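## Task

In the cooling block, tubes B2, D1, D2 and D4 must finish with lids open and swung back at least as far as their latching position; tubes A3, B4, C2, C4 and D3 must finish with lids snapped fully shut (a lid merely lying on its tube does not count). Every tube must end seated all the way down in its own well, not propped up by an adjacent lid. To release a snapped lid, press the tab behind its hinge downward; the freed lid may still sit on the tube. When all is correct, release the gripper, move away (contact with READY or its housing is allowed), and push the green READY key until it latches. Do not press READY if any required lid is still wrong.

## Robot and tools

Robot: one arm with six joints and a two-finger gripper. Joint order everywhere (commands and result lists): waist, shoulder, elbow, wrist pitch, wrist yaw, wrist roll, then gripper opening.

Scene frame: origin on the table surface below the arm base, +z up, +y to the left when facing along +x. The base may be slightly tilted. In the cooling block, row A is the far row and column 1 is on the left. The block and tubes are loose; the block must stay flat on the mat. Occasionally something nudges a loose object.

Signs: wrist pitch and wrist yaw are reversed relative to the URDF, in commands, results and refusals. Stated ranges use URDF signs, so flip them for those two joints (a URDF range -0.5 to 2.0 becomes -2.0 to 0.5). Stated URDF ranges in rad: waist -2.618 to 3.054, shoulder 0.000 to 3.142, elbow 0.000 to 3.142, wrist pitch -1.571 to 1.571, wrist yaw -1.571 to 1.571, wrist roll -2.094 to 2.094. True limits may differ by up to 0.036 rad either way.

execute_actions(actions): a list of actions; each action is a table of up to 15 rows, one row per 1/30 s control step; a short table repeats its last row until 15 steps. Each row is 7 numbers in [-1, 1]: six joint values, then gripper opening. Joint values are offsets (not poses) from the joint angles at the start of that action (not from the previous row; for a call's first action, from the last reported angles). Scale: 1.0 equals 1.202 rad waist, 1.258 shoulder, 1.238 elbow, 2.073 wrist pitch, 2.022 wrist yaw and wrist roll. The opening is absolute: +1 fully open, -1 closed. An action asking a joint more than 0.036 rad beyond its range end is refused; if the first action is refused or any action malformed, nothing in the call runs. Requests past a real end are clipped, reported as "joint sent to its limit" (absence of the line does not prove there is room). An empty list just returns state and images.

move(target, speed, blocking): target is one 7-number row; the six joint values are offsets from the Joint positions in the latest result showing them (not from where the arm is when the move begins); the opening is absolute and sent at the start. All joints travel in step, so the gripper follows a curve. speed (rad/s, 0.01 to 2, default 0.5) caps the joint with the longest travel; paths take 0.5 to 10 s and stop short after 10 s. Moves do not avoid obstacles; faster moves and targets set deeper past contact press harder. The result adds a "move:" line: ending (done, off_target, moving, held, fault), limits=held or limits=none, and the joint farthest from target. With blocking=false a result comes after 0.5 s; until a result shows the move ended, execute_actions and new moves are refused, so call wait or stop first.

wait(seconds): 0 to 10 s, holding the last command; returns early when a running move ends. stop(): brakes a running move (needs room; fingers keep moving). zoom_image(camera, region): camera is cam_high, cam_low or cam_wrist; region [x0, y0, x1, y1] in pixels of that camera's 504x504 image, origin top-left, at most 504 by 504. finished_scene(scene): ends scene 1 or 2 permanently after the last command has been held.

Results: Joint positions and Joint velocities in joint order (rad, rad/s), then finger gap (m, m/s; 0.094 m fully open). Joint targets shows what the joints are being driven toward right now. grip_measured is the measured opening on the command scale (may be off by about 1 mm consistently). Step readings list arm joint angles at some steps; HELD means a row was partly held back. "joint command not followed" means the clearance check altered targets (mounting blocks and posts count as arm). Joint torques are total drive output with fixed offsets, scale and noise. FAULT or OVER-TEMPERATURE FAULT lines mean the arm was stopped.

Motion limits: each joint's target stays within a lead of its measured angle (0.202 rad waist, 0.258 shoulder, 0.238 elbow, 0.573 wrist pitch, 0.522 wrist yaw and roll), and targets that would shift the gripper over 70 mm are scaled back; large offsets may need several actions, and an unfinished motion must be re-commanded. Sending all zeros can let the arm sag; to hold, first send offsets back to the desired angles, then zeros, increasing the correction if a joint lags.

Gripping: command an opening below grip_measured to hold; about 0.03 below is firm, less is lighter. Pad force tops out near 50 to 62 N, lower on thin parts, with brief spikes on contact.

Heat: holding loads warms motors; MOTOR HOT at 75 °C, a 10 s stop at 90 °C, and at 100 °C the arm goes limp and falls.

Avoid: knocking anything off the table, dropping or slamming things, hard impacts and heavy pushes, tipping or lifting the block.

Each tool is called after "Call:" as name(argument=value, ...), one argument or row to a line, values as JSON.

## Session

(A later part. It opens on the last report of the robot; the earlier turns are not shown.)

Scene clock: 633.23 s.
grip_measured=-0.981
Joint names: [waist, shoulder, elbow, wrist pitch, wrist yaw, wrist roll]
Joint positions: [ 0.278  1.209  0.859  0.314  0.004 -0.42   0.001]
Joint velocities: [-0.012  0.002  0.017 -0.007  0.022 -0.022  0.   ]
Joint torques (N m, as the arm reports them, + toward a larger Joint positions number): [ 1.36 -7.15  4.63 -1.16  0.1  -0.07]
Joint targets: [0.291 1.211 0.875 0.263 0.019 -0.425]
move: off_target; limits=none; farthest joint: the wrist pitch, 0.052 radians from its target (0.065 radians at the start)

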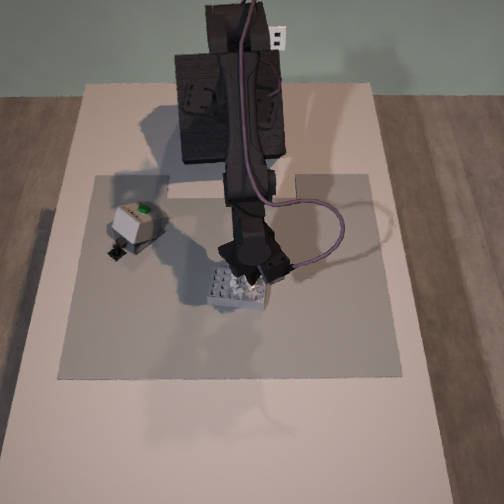

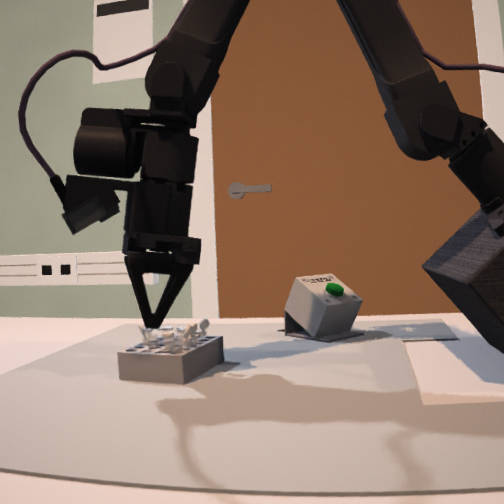

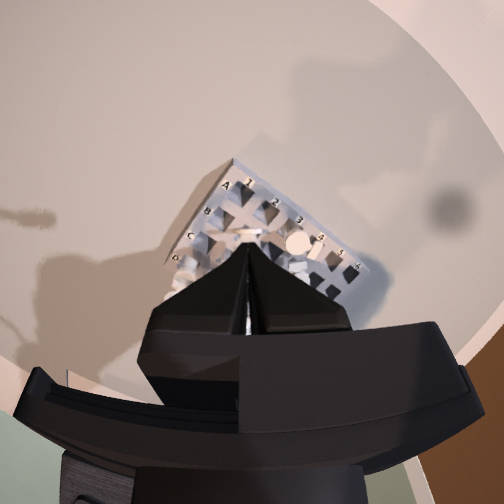

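Call:
move(
  target=[0.0, 0.0016, 0.013, 0.016, 0.0, -0.0025, -1],
  speed=0.05,
)

Call:
move(
  target=[-0.02, -0.12, 0.013, 0.1, 0.0, 0.27, -1],
  speed=0.3,
)

Call:
zoom_image(
  camera="cam_low",
  region=[110, 300, 230, 390],
)

Call:
zoom_image(
  camera="cam_wrist",
  region=[130, 80, 390, 280],
)

Scene clock: 637.70 s.
grip_measured=-0.981
Joint names: [waist, shoulder, elbow, wrist pitch, wrist yaw, wrist roll]
Joint positions: [ 0.278  1.209  0.859  0.341  0.003 -0.42   0.001]
Joint velocities: [ 0.007  0.002 -0.007  0.022 -0.022 -0.051  0.001]
Joint torques (N m, as the arm reports them, + toward a larger Joint positions number): [ 0.08 -7.14  4.59 -0.61 -0.02 -0.07]
Joint targets: [0.278 1.211 0.875 0.347 0.004 -0.425]
move: done; limits=none; farthest joint: the elbow, 0.016 radians from its target (0.016 radians at the start)

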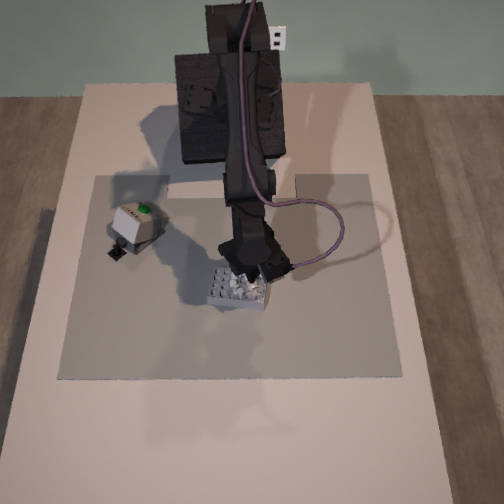

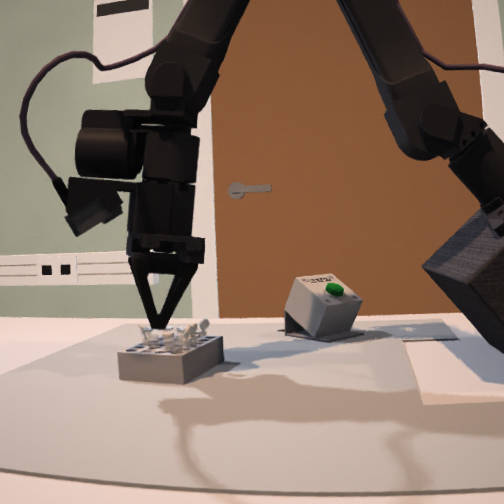

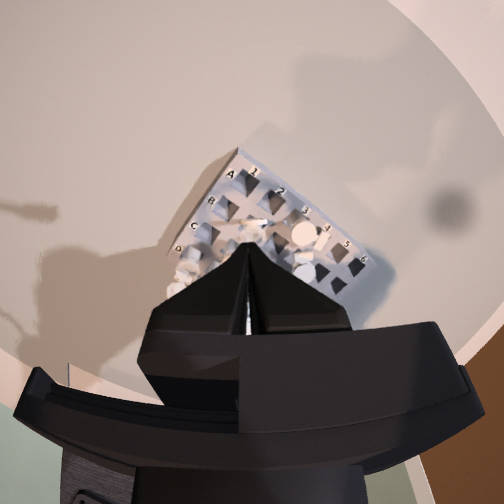

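Scene clock: 640.20 s.
grip_measured=-0.981
Joint names: [waist, shoulder, elbow, wrist pitch, wrist yaw, wrist roll]
Joint positions: [0.265 1.085 0.859 0.541 0.003 0.12  0.001]
Joint velocities: [-0.022  0.012 -0.022 -0.007 -0.007  0.007 -0.   ]
Joint torques (N m, as the arm reports them, + toward a larger Joint positions number): [-1.05 -8.85  4.86 -0.48 -0.03  0.05]
Joint targets: [0.253 1.058 0.875 0.548 0.003 0.125]
move: off_target; limits=none; farthest joint: the shoulder, 0.027 radians from its target (0.151 radians at the start)

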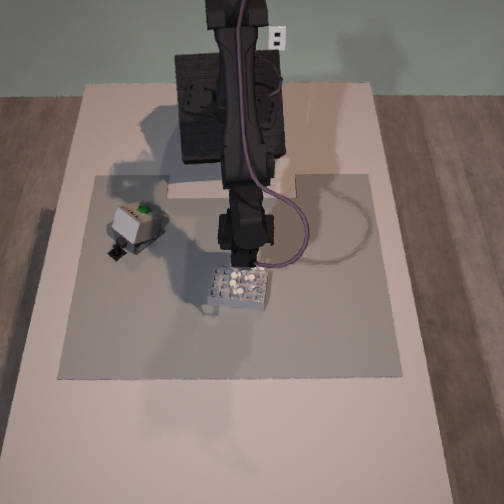

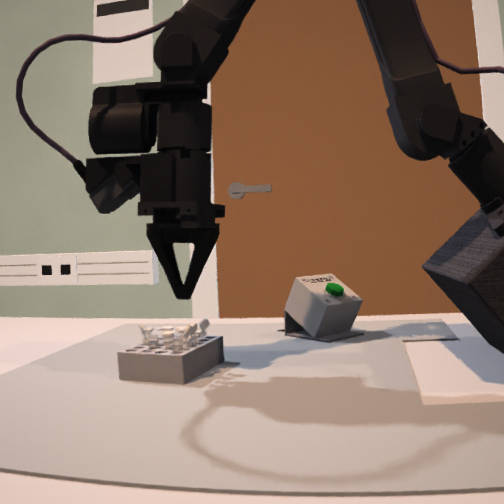

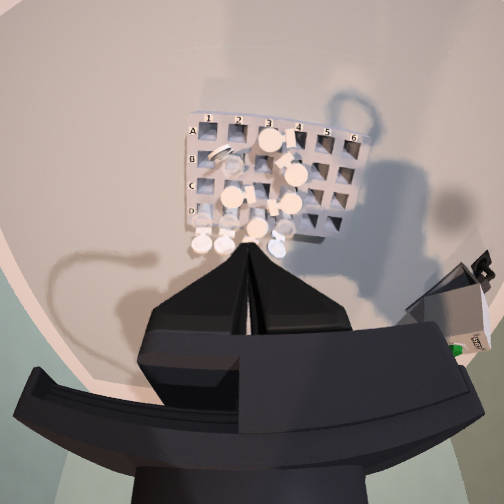

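Region (110, 300, 230, 390) of cam_low's 504x504 image, scaled by 4.200, with more detail than that image has; it fills the top 378 rows of this view, and the rest is white.

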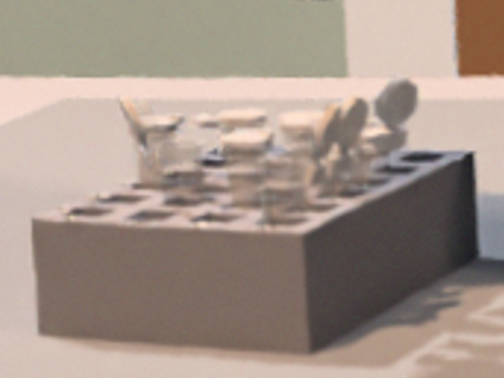

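Region (130, 80, 390, 280) of cam_wrist's 504x504 image, scaled by 1.938, with more detail than that image has; it fills the top 388 rows of this view, and the rest is white.

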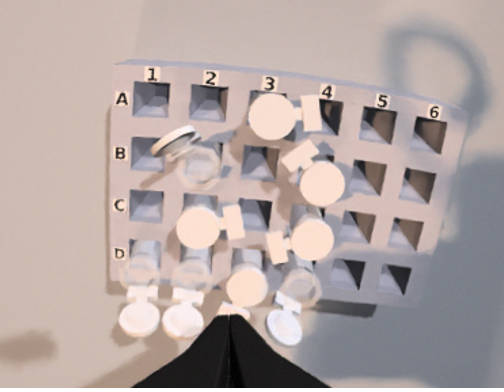

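Call:
move(
  target=[-0.009, 0.02, 0.013, 0.04, 0.0, 0.0025, -1],
  speed=0.1,
)

Call:
zoom_image(
  camera="cam_wrist",
  region=[170, 150, 330, 250],
)

Call:
zoom_image(
  camera="cam_low",
  region=[165, 310, 225, 355],
)

Call:
zoom_image(
  camera="cam_high",
  region=[195, 250, 285, 320],
)

Scene clock: 647.53 s.
grip_measured=-0.981
Joint names: [waist, shoulder, elbow, wrist pitch, wrist yaw, wrist roll]
Joint positions: [0.265 1.108 0.859 0.616 0.003 0.12  0.001]
Joint velocities: [-0.002 -0.022 -0.002  0.037  0.007 -0.007  0.   ]
Joint torques (N m, as the arm reports them, + toward a larger Joint positions number): [-0.99 -6.36  4.67 -0.29 -0.03  0.03]
Joint targets: [0.254 1.110 0.875 0.625 0.003 0.125]
move: done; limits=none; farthest joint: the elbow, 0.016 radians from its target (0.016 radians at the start)

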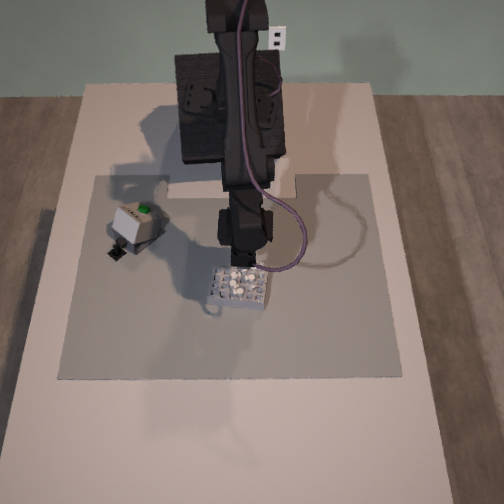

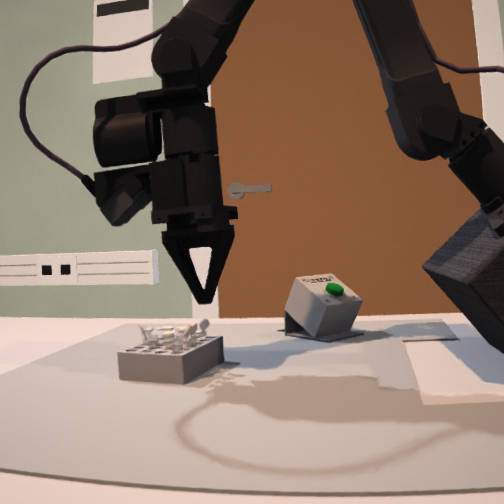

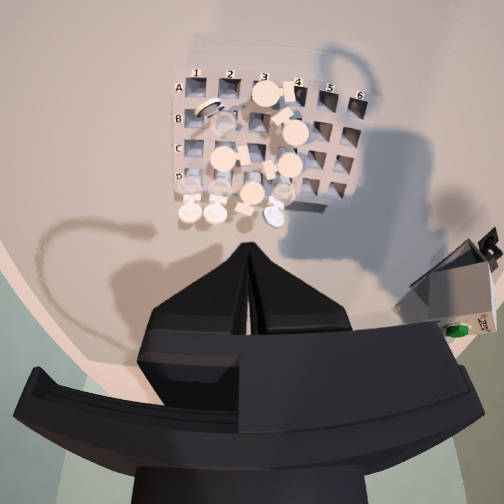

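Region (170, 150, 330, 250) of cam_wrist's 504x504 image, scaled by 3.150, with more detail than that image has; it fills the top 315 rows of this view, and the rest is white.

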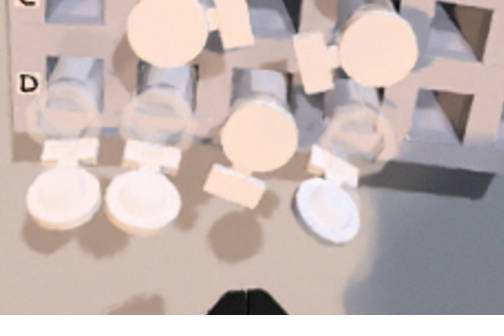

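Region (165, 310, 225, 355) of cam_low's 504x504 image, scaled by 8.400, with more detail than that image has; it fills the top 378 rows of this view, and the rest is white.

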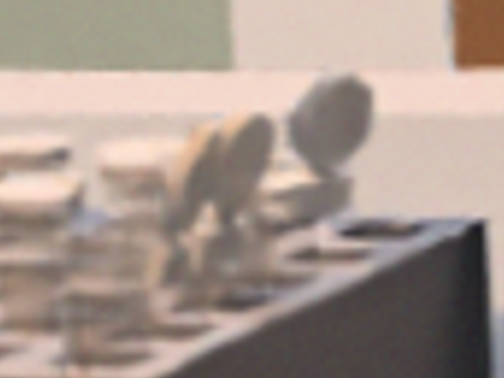

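Region (195, 250, 285, 320) of cam_high's 504x504 image, scaled by 5.600, with more detail than that image has.

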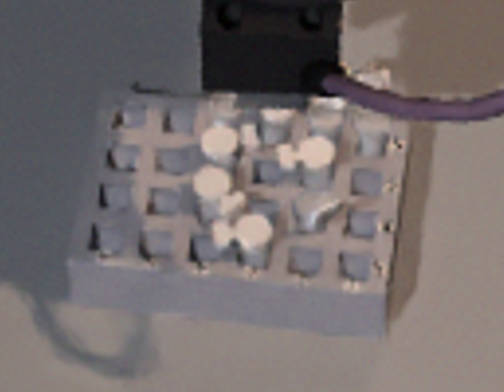

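Call:
move(
  target=[-0.0225, 0.03, 0.013, -0.058, 0.0, 0.14, -1],
  speed=0.15,
)

Call:
zoom_image(
  camera="cam_wrist",
  region=[160, 150, 340, 285],
)

Scene clock: 661.37 s.
grip_measured=-0.981
Joint names: [waist, shoulder, elbow, wrist pitch, wrist yaw, wrist roll]
Joint positions: [0.249 1.144 0.859 0.515 0.003 0.397 0.001]
Joint velocities: [ 0.007 -0.012  0.002 -0.081  0.007 -0.022  0.   ]
Joint torques (N m, as the arm reports them, + toward a larger Joint positions number): [-1.15 -6.63  4.67 -0.66 -0.04  0.03]
Joint targets: [0.237 1.146 0.875 0.496 0.003 0.403]
move: done; limits=none; farthest joint: the wrist pitch, 0.019 radians from its target (0.121 radians at the start)

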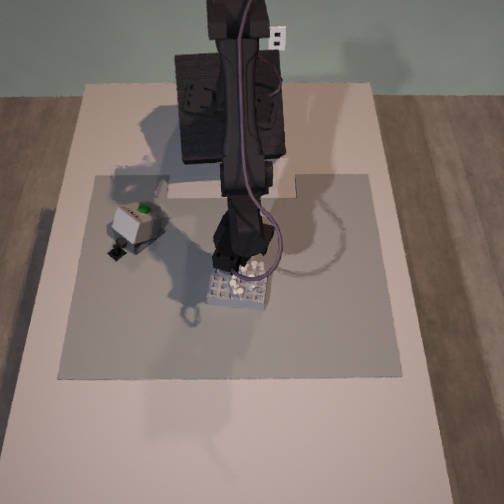

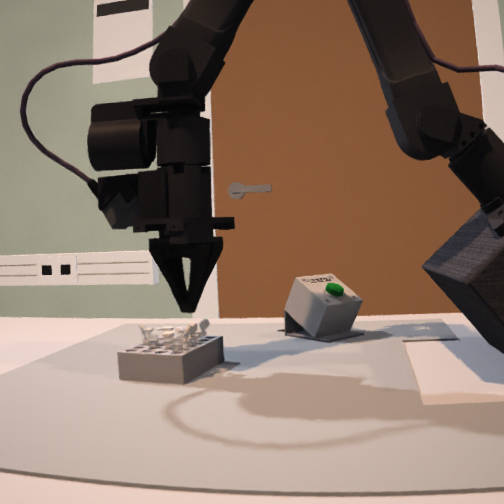

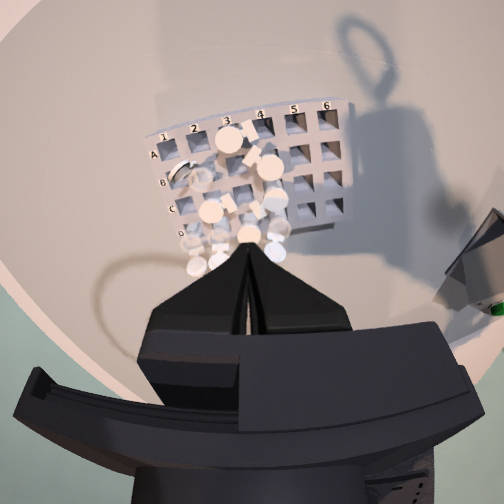

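Region (160, 150, 340, 285) of cam_wrist's 504x504 image, scaled by 2.800, with more detail than that image has; it fills the top 378 rows of this view, and the rest is white.

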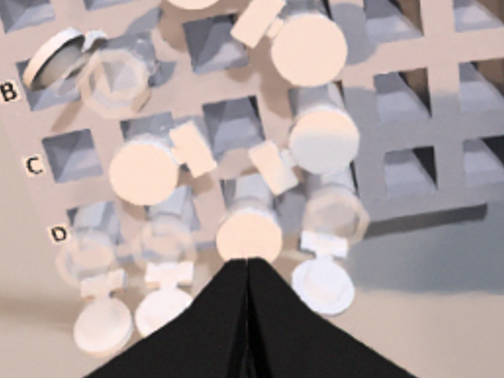

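Call:
move(
  target=[-0.01, 0.046, 0.013, -0.0275, 0.0, 0.003, -1],
  speed=0.05,
)

Call:
zoom_image(
  camera="cam_wrist",
  region=[160, 150, 340, 285],
)

Call:
zoom_image(
  camera="cam_low",
  region=[140, 295, 230, 355],
)

Scene clock: 666.43 s.
grip_measured=-0.981
Joint names: [waist, shoulder, elbow, wrist pitch, wrist yaw, wrist roll]
Joint positions: [0.249 1.2   0.859 0.477 0.003 0.398 0.001]
Joint velocities: [0.002 0.017 0.007 0.022 0.022 0.037 0.   ]
Joint torques (N m, as the arm reports them, + toward a larger Joint positions number): [-1.18 -6.89  4.42 -0.65 -0.03  0.05]
Joint targets: [0.237 1.201 0.875 0.458 0.003 0.404]
move: done; limits=none; farthest joint: the wrist pitch, 0.019 radians from its target (0.056 radians at the start)

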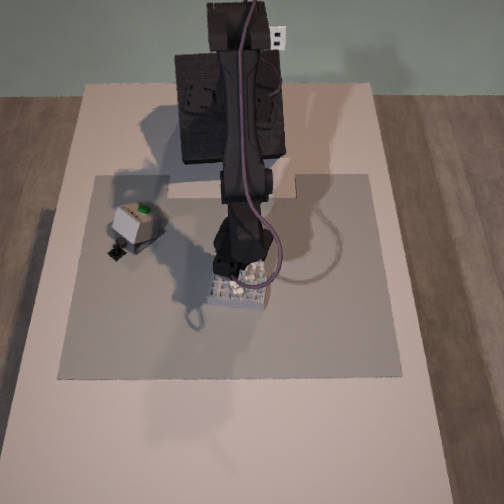

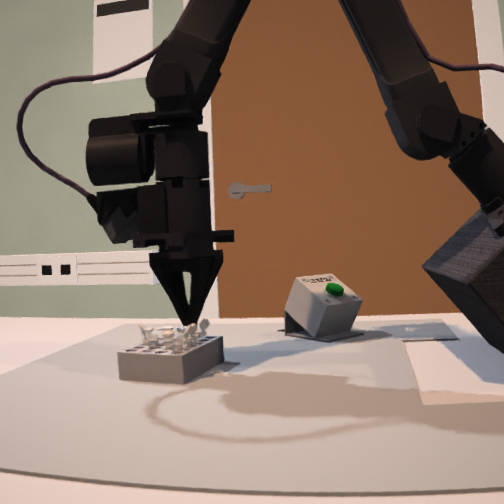

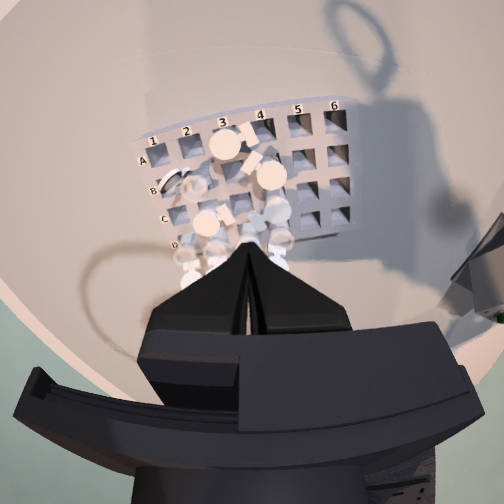

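Region (160, 150, 340, 285) of cam_wrist's 504x504 image, scaled by 2.800, with more detail than that image has; it fills the top 378 rows of this view, and the rest is white.

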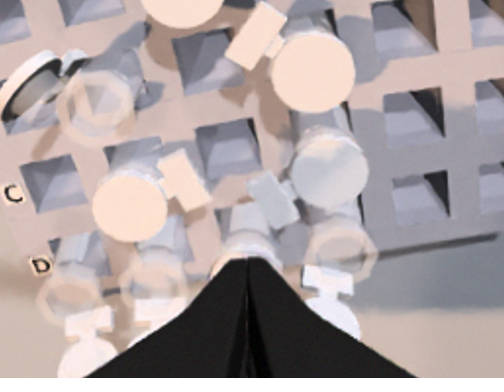

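Region (140, 295, 230, 355) of cam_low's 504x504 image, scaled by 5.600, with more detail than that image has.

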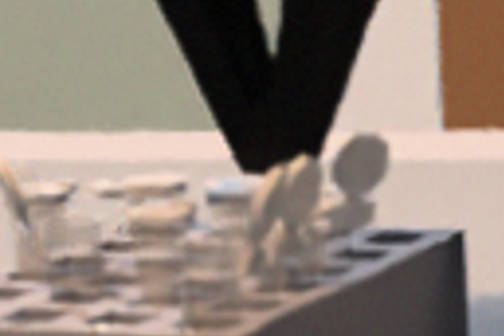

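Call:
move(
  target=[0.0, 0.036, 0.013, -0.02, 0.0, 0.003, -1],
  speed=0.02,
)

Call:
zoom_image(
  camera="cam_wrist",
  region=[160, 150, 340, 285],
)

Call:
zoom_image(
  camera="cam_low",
  region=[140, 295, 230, 355],
)

Scene clock: 673.43 s.
grip_measured=-0.981
Joint names: [waist, shoulder, elbow, wrist pitch, wrist yaw, wrist roll]
Joint positions: [0.249 1.22  0.859 0.47  0.003 0.398 0.001]
Joint velocities: [-0.007 -0.017  0.002  0.022  0.022 -0.037 -0.   ]
Joint torques (N m, as the arm reports them, + toward a larger Joint positions number): [-0.01 -5.03  4.37 -0.75 -0.04  0.05]
Joint targets: [0.249 1.245 0.875 0.435 0.003 0.404]
move: off_target; limits=none; farthest joint: the wrist pitch, 0.035 radians from its target (0.041 radians at the start)

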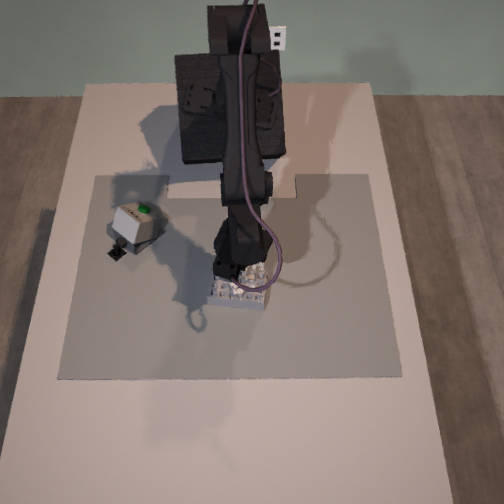

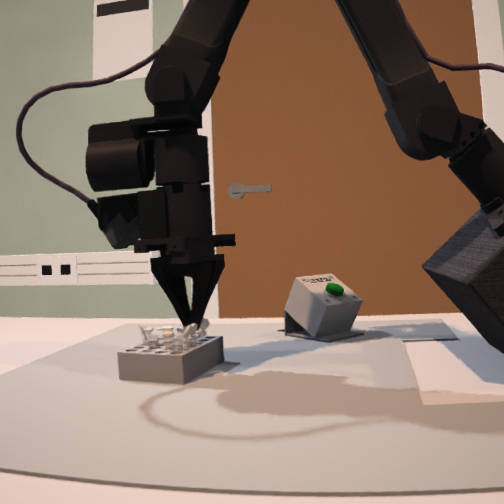

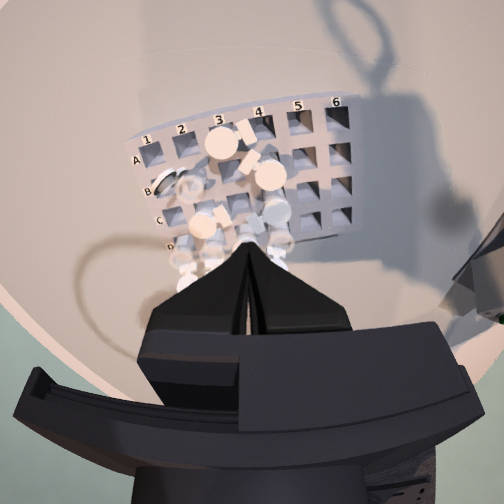

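Region (160, 150, 340, 285) of cam_wrist's 504x504 image, scaled by 2.800, with more detail than that image has; it fills the top 378 rows of this view, and the rest is white.

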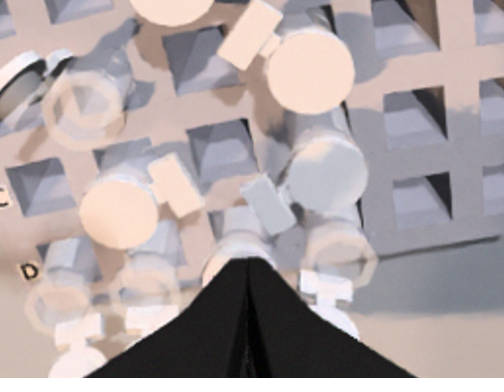

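Region (140, 295, 230, 355) of cam_low's 504x504 image, scaled by 5.600, with more detail than that image has.

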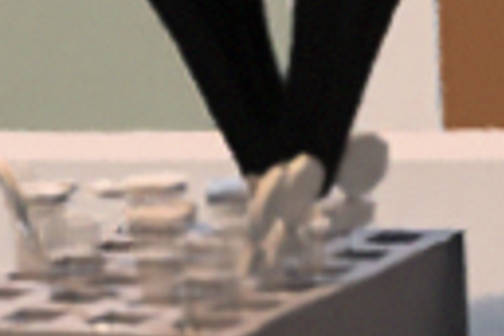

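Call:
move(
  target=[0.0, -0.13, 0.013, 0.02, 0.0, 0.003, -1],
  speed=0.12,
)

Call:
zoom_image(
  camera="cam_high",
  region=[90, 180, 190, 270],
)

Call:
zoom_image(
  camera="cam_low",
  region=[270, 260, 380, 350],
)

Scene clock: 680.27 s.
grip_measured=-0.981
Joint names: [waist, shoulder, elbow, wrist pitch, wrist yaw, wrist roll]
Joint positions: [0.249 1.083 0.859 0.504 0.003 0.4   0.001]
Joint velocities: [ 0.012  0.007 -0.007  0.037 -0.022 -0.037 -0.001]
Joint torques (N m, as the arm reports them, + toward a larger Joint positions number): [-0.02 -8.82  4.94 -0.53 -0.04  0.04]
Joint targets: [0.249 1.057 0.875 0.511 0.003 0.405]
move: off_target; limits=none; farthest joint: the shoulder, 0.026 radians from its target (0.164 radians at the start)

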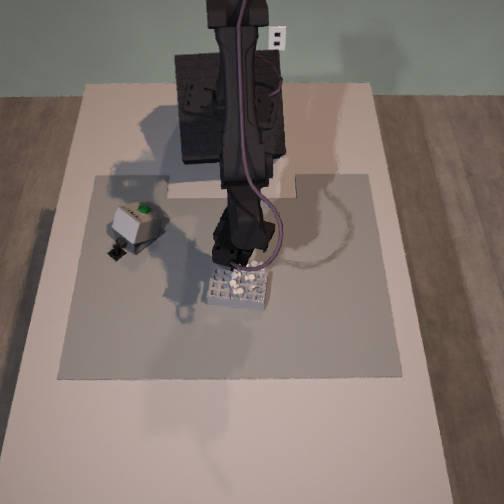

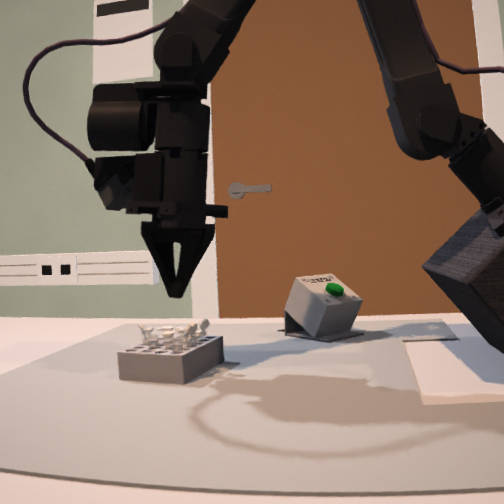

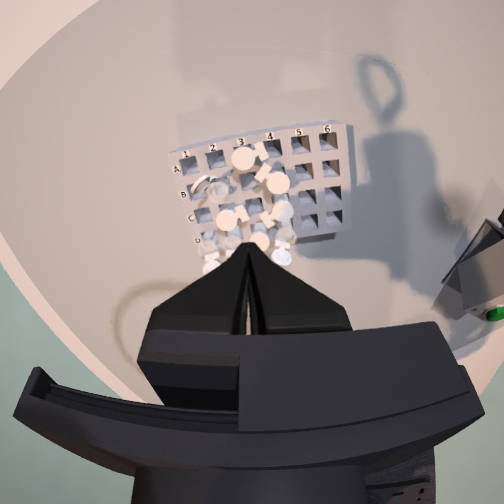

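Region (90, 180, 190, 270) of cam_high's 504x504 image, scaled by 5.040, with more detail than that image has; it fills the top 454 rows of this view, and the rest is white.

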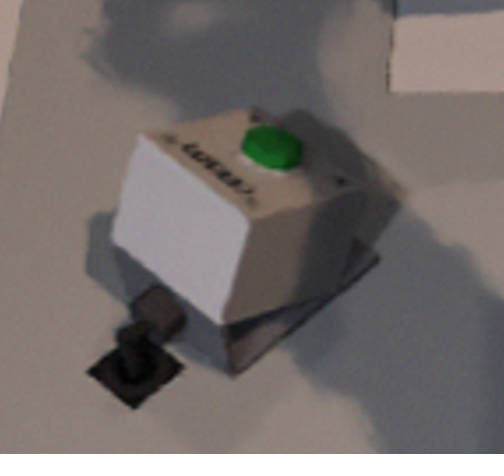

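Region (270, 260, 380, 350) of cam_low's 504x504 image, scaled by 4.582, with more detail than that image has; it fills the top 412 rows of this view, and the rest is white.

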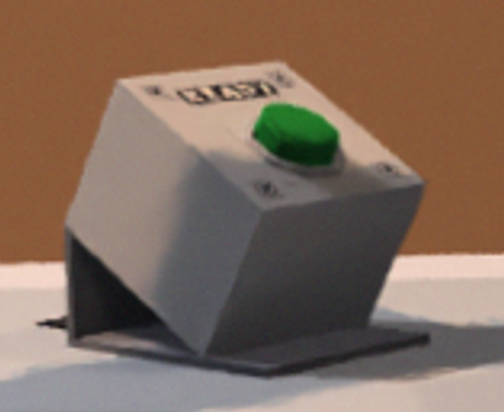

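Call:
move(
  target=[-0.39, -0.426, -0.426, -0.068, 0.0, -0.2, -1],
  speed=0.35,
)

Scene clock: 698.00 s.
grip_measured=-0.981
Joint names: [waist, shoulder, elbow, wrist pitch, wrist yaw, wrist roll]
Joint positions: [-0.207  0.57   0.336  0.386  0.006 -0.002  0.001]
Joint velocities: [-0.002 -0.002 -0.007 -0.007  0.051  0.022  0.   ]
Joint torques (N m, as the arm reports them, + toward a larger Joint positions number): [-1.33 -3.99  3.59 -1.03 -0.21 -0.03]
Joint targets: [-0.220 0.547 0.332 0.364 0.003 -0.005]
move: off_target; limits=none; farthest joint: the shoulder, 0.023 radians from its target (0.535 radians at the start)

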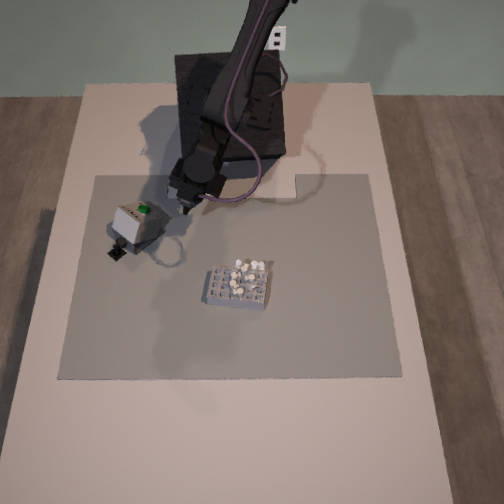

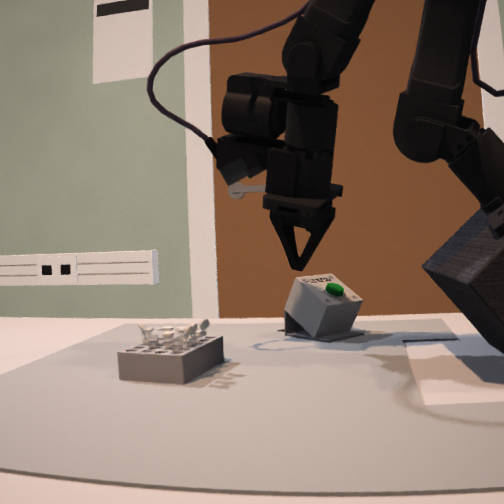

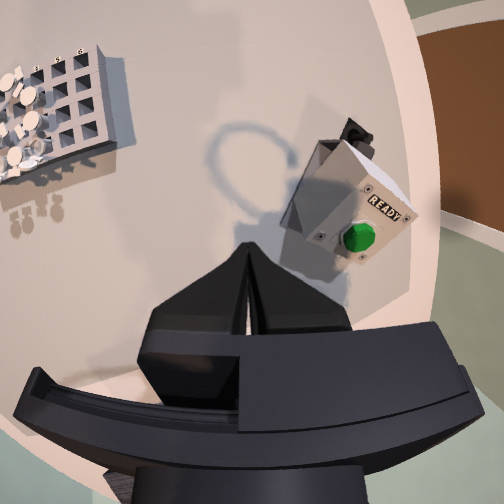

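Call:
move(
  target=[-0.19, -0.035, -0.003, -0.0106, -0.0015, 0.0, -1],
  speed=0.15,
)

Scene clock: 702.70 s.
grip_measured=-0.981
Joint names: [waist, shoulder, elbow, wrist pitch, wrist yaw, wrist roll]
Joint positions: [-0.421  0.548  0.336  0.386  0.008 -0.002  0.001]
Joint velocities: [-0.007 -0.012 -0.002  0.066 -0.037 -0.051 -0.001]
Joint torques (N m, as the arm reports them, + toward a larger Joint positions number): [-1.4  -3.51  3.79 -1.1  -0.28  0.  ]
Joint targets: [-0.435 0.526 0.333 0.364 0.004 -0.002]
move: off_target; limits=none; farthest joint: the shoulder, 0.022 radians from its target (0.044 radians at the start)

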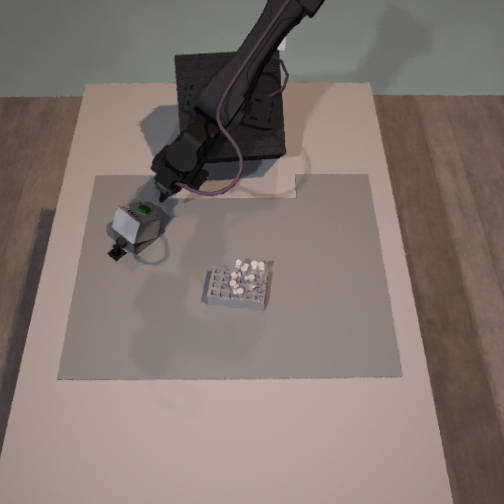

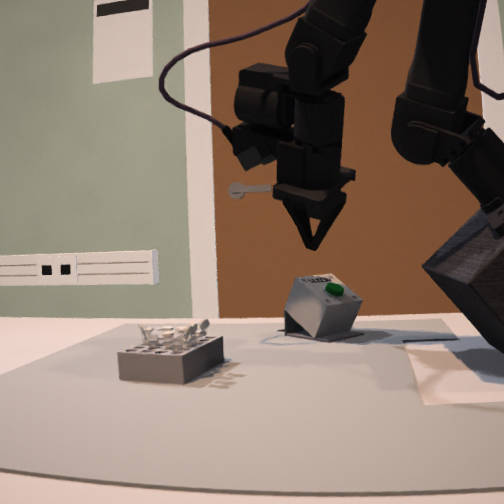

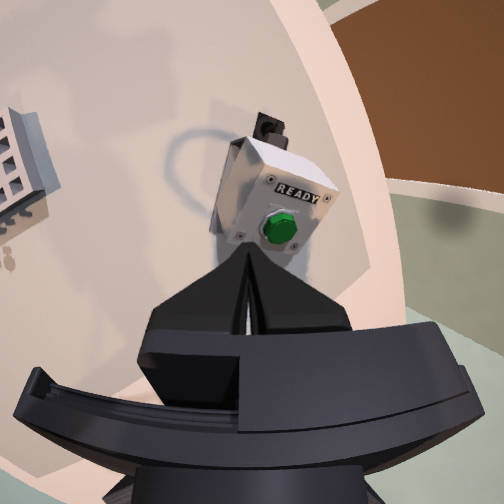

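Call:
move(
  target=[-0.0865, 0.17, -0.02, -0.112, -0.002, 0.0, -1],
  speed=0.15,
)

Call:
zoom_image(
  camera="cam_low",
  region=[260, 220, 400, 340],
)

Scene clock: 714.07 s.
grip_measured=-0.981
Joint names: [waist, shoulder, elbow, wrist pitch, wrist yaw, wrist roll]
Joint positions: [-0.509  0.754  0.32   0.177  0.009 -0.002  0.001]
Joint velocities: [-0.012 -0.017 -0.012  0.022 -0.051 -0.022 -0.   ]
Joint torques (N m, as the arm reports them, + toward a larger Joint positions number): [-2.08 -1.71  2.91 -1.11 -0.31 -0.01]
Joint targets: [-0.525 0.762 0.311 0.154 0.004 -0.002]
move: off_target; limits=none; farthest joint: the wrist pitch, 0.023 radians from its target (0.232 radians at the start)

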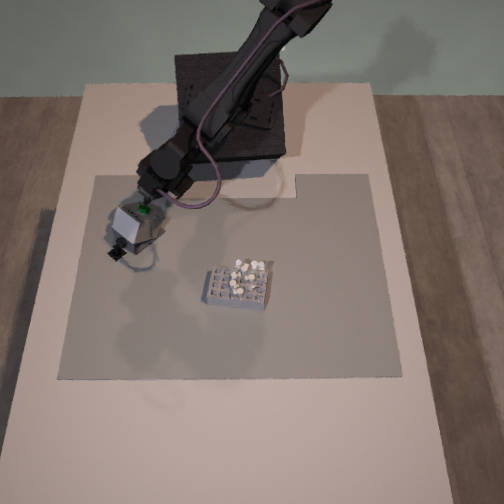

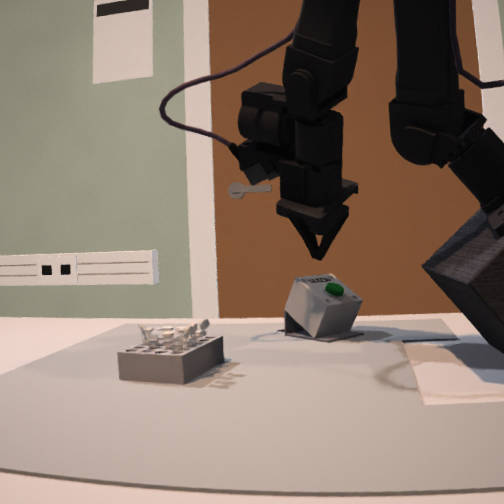

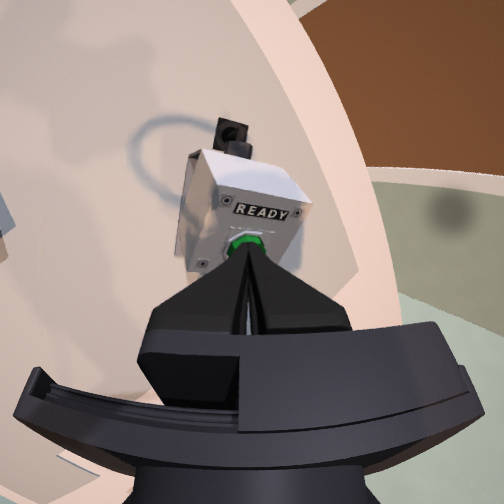

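Region (260, 220, 400, 340) of cam_low's 504x504 image, scaled by 3.600, with more detail than that image has; it fills the top 432 rows of this view, and the rest is white.

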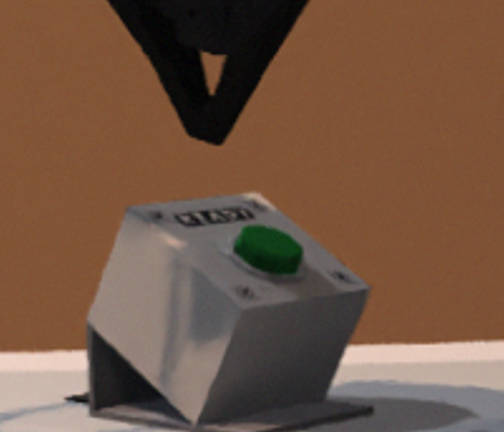

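Call:
move(
  target=[-0.013, 0.09, -0.113, -0.124, -0.0025, 0.0, -1],
  speed=0.12,
)

Call:
zoom_image(
  camera="cam_low",
  region=[260, 220, 400, 340],
)

Scene clock: 721.97 s.
grip_measured=-0.981
Joint names: [waist, shoulder, elbow, wrist pitch, wrist yaw, wrist roll]
Joint positions: [-0.509  0.859  0.189 -0.057  0.01  -0.002  0.001]
Joint velocities: [ 0.002 -0.007 -0.007  0.051  0.007  0.007 -0.   ]
Joint torques (N m, as the arm reports them, + toward a larger Joint positions number): [-2.25 -1.59  2.05 -1.09 -0.32 -0.01]
Joint targets: [-0.525 0.867 0.180 -0.080 0.004 -0.002]
move: off_target; limits=none; farthest joint: the wrist pitch, 0.023 radians from its target (0.257 radians at the start)

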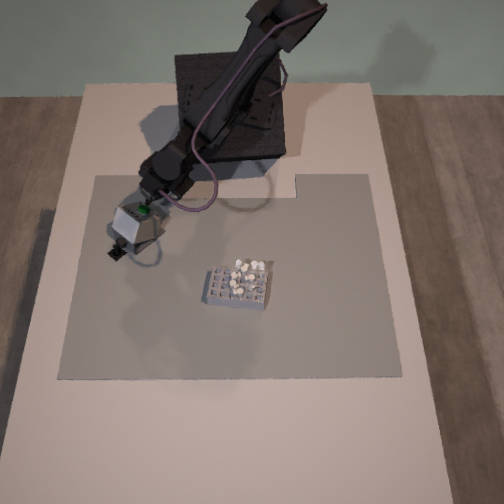

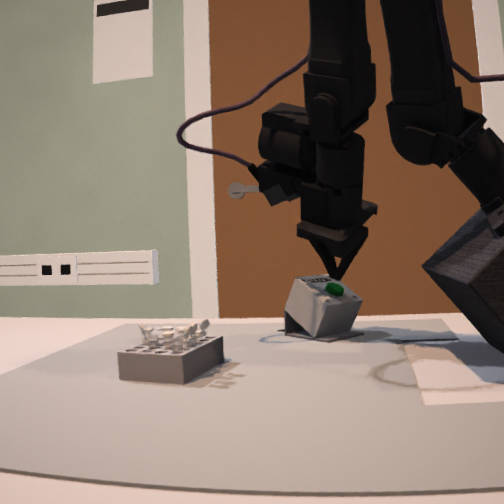

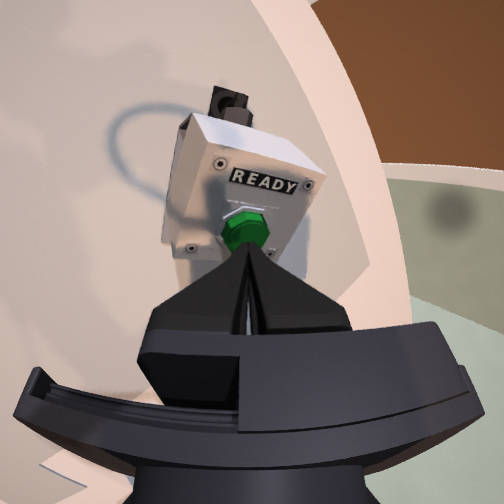

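Region (260, 220, 400, 340) of cam_low's 504x504 image, scaled by 3.600, with more detail than that image has; it fills the top 432 rows of this view, and the rest is white.

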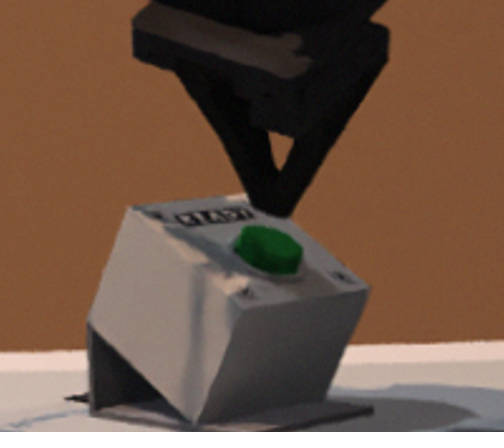

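Call:
move(
  target=[-0.013, 0.0707, -0.007, -0.0526, -0.003, 0.0, -1],
  speed=0.06,
)

Call:
zoom_image(
  camera="cam_low",
  region=[280, 240, 390, 330],
)

Call:
zoom_image(
  camera="cam_high",
  region=[195, 250, 285, 320],
)

Scene clock: 729.30 s.
grip_measured=-0.981
Joint names: [waist, shoulder, elbow, wrist pitch, wrist yaw, wrist roll]
Joint positions: [-0.509  0.939  0.189 -0.143  0.011 -0.002  0.001]
Joint velocities: [-0.002 -0.012 -0.007  0.022 -0.037 -0.022  0.   ]
Joint torques (N m, as the arm reports them, + toward a larger Joint positions number): [-2.43 -1.88  1.89 -1.12 -0.33  0.  ]
Joint targets: [-0.525 0.948 0.181 -0.166 0.004 -0.002]
move: off_target; limits=none; farthest joint: the wrist pitch, 0.023 radians from its target (0.109 radians at the start)

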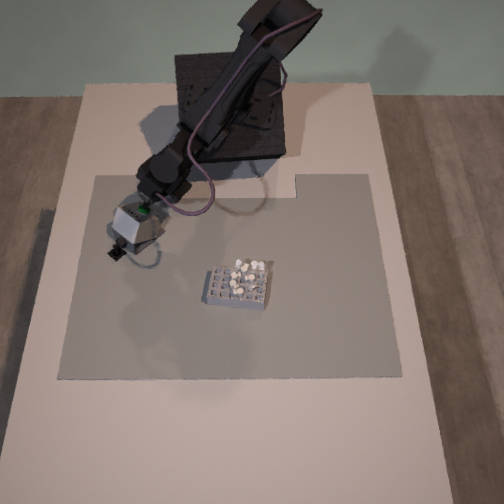

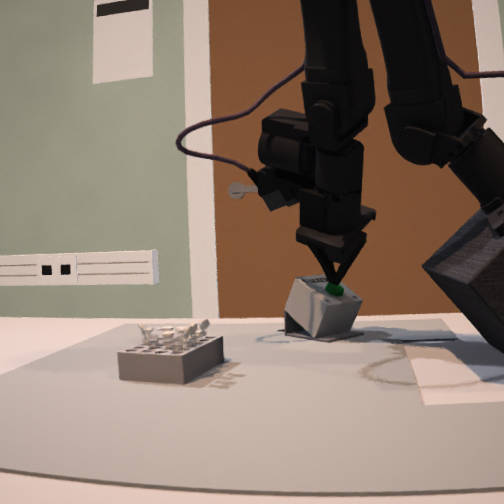

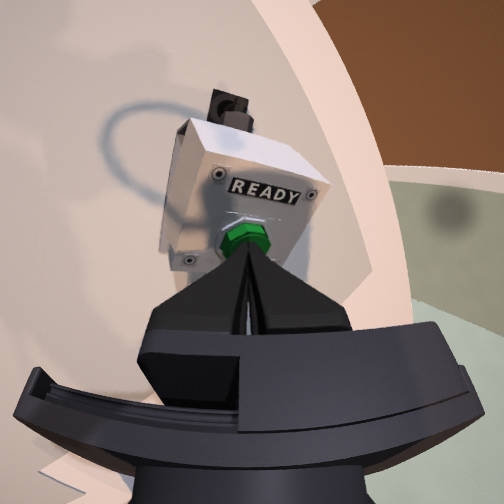

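Region (280, 240, 390, 330) of cam_low's 504x504 image, scaled by 4.582, with more detail than that image has; it fills the top 412 rows of this view, and the rest is white.

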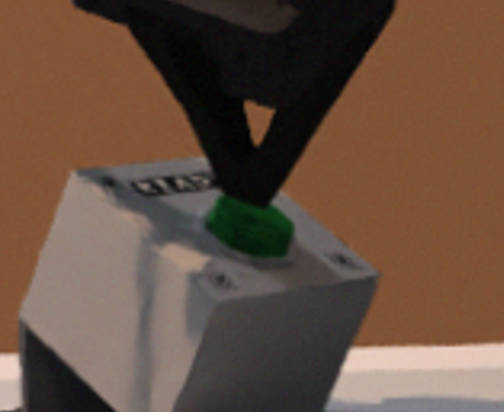

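Region (195, 250, 285, 320) of cam_high's 504x504 image, scaled by 5.600, with more detail than that image has.

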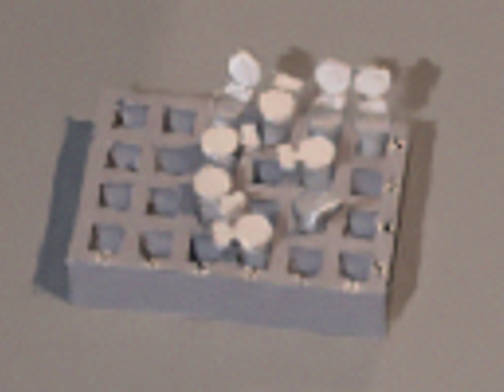

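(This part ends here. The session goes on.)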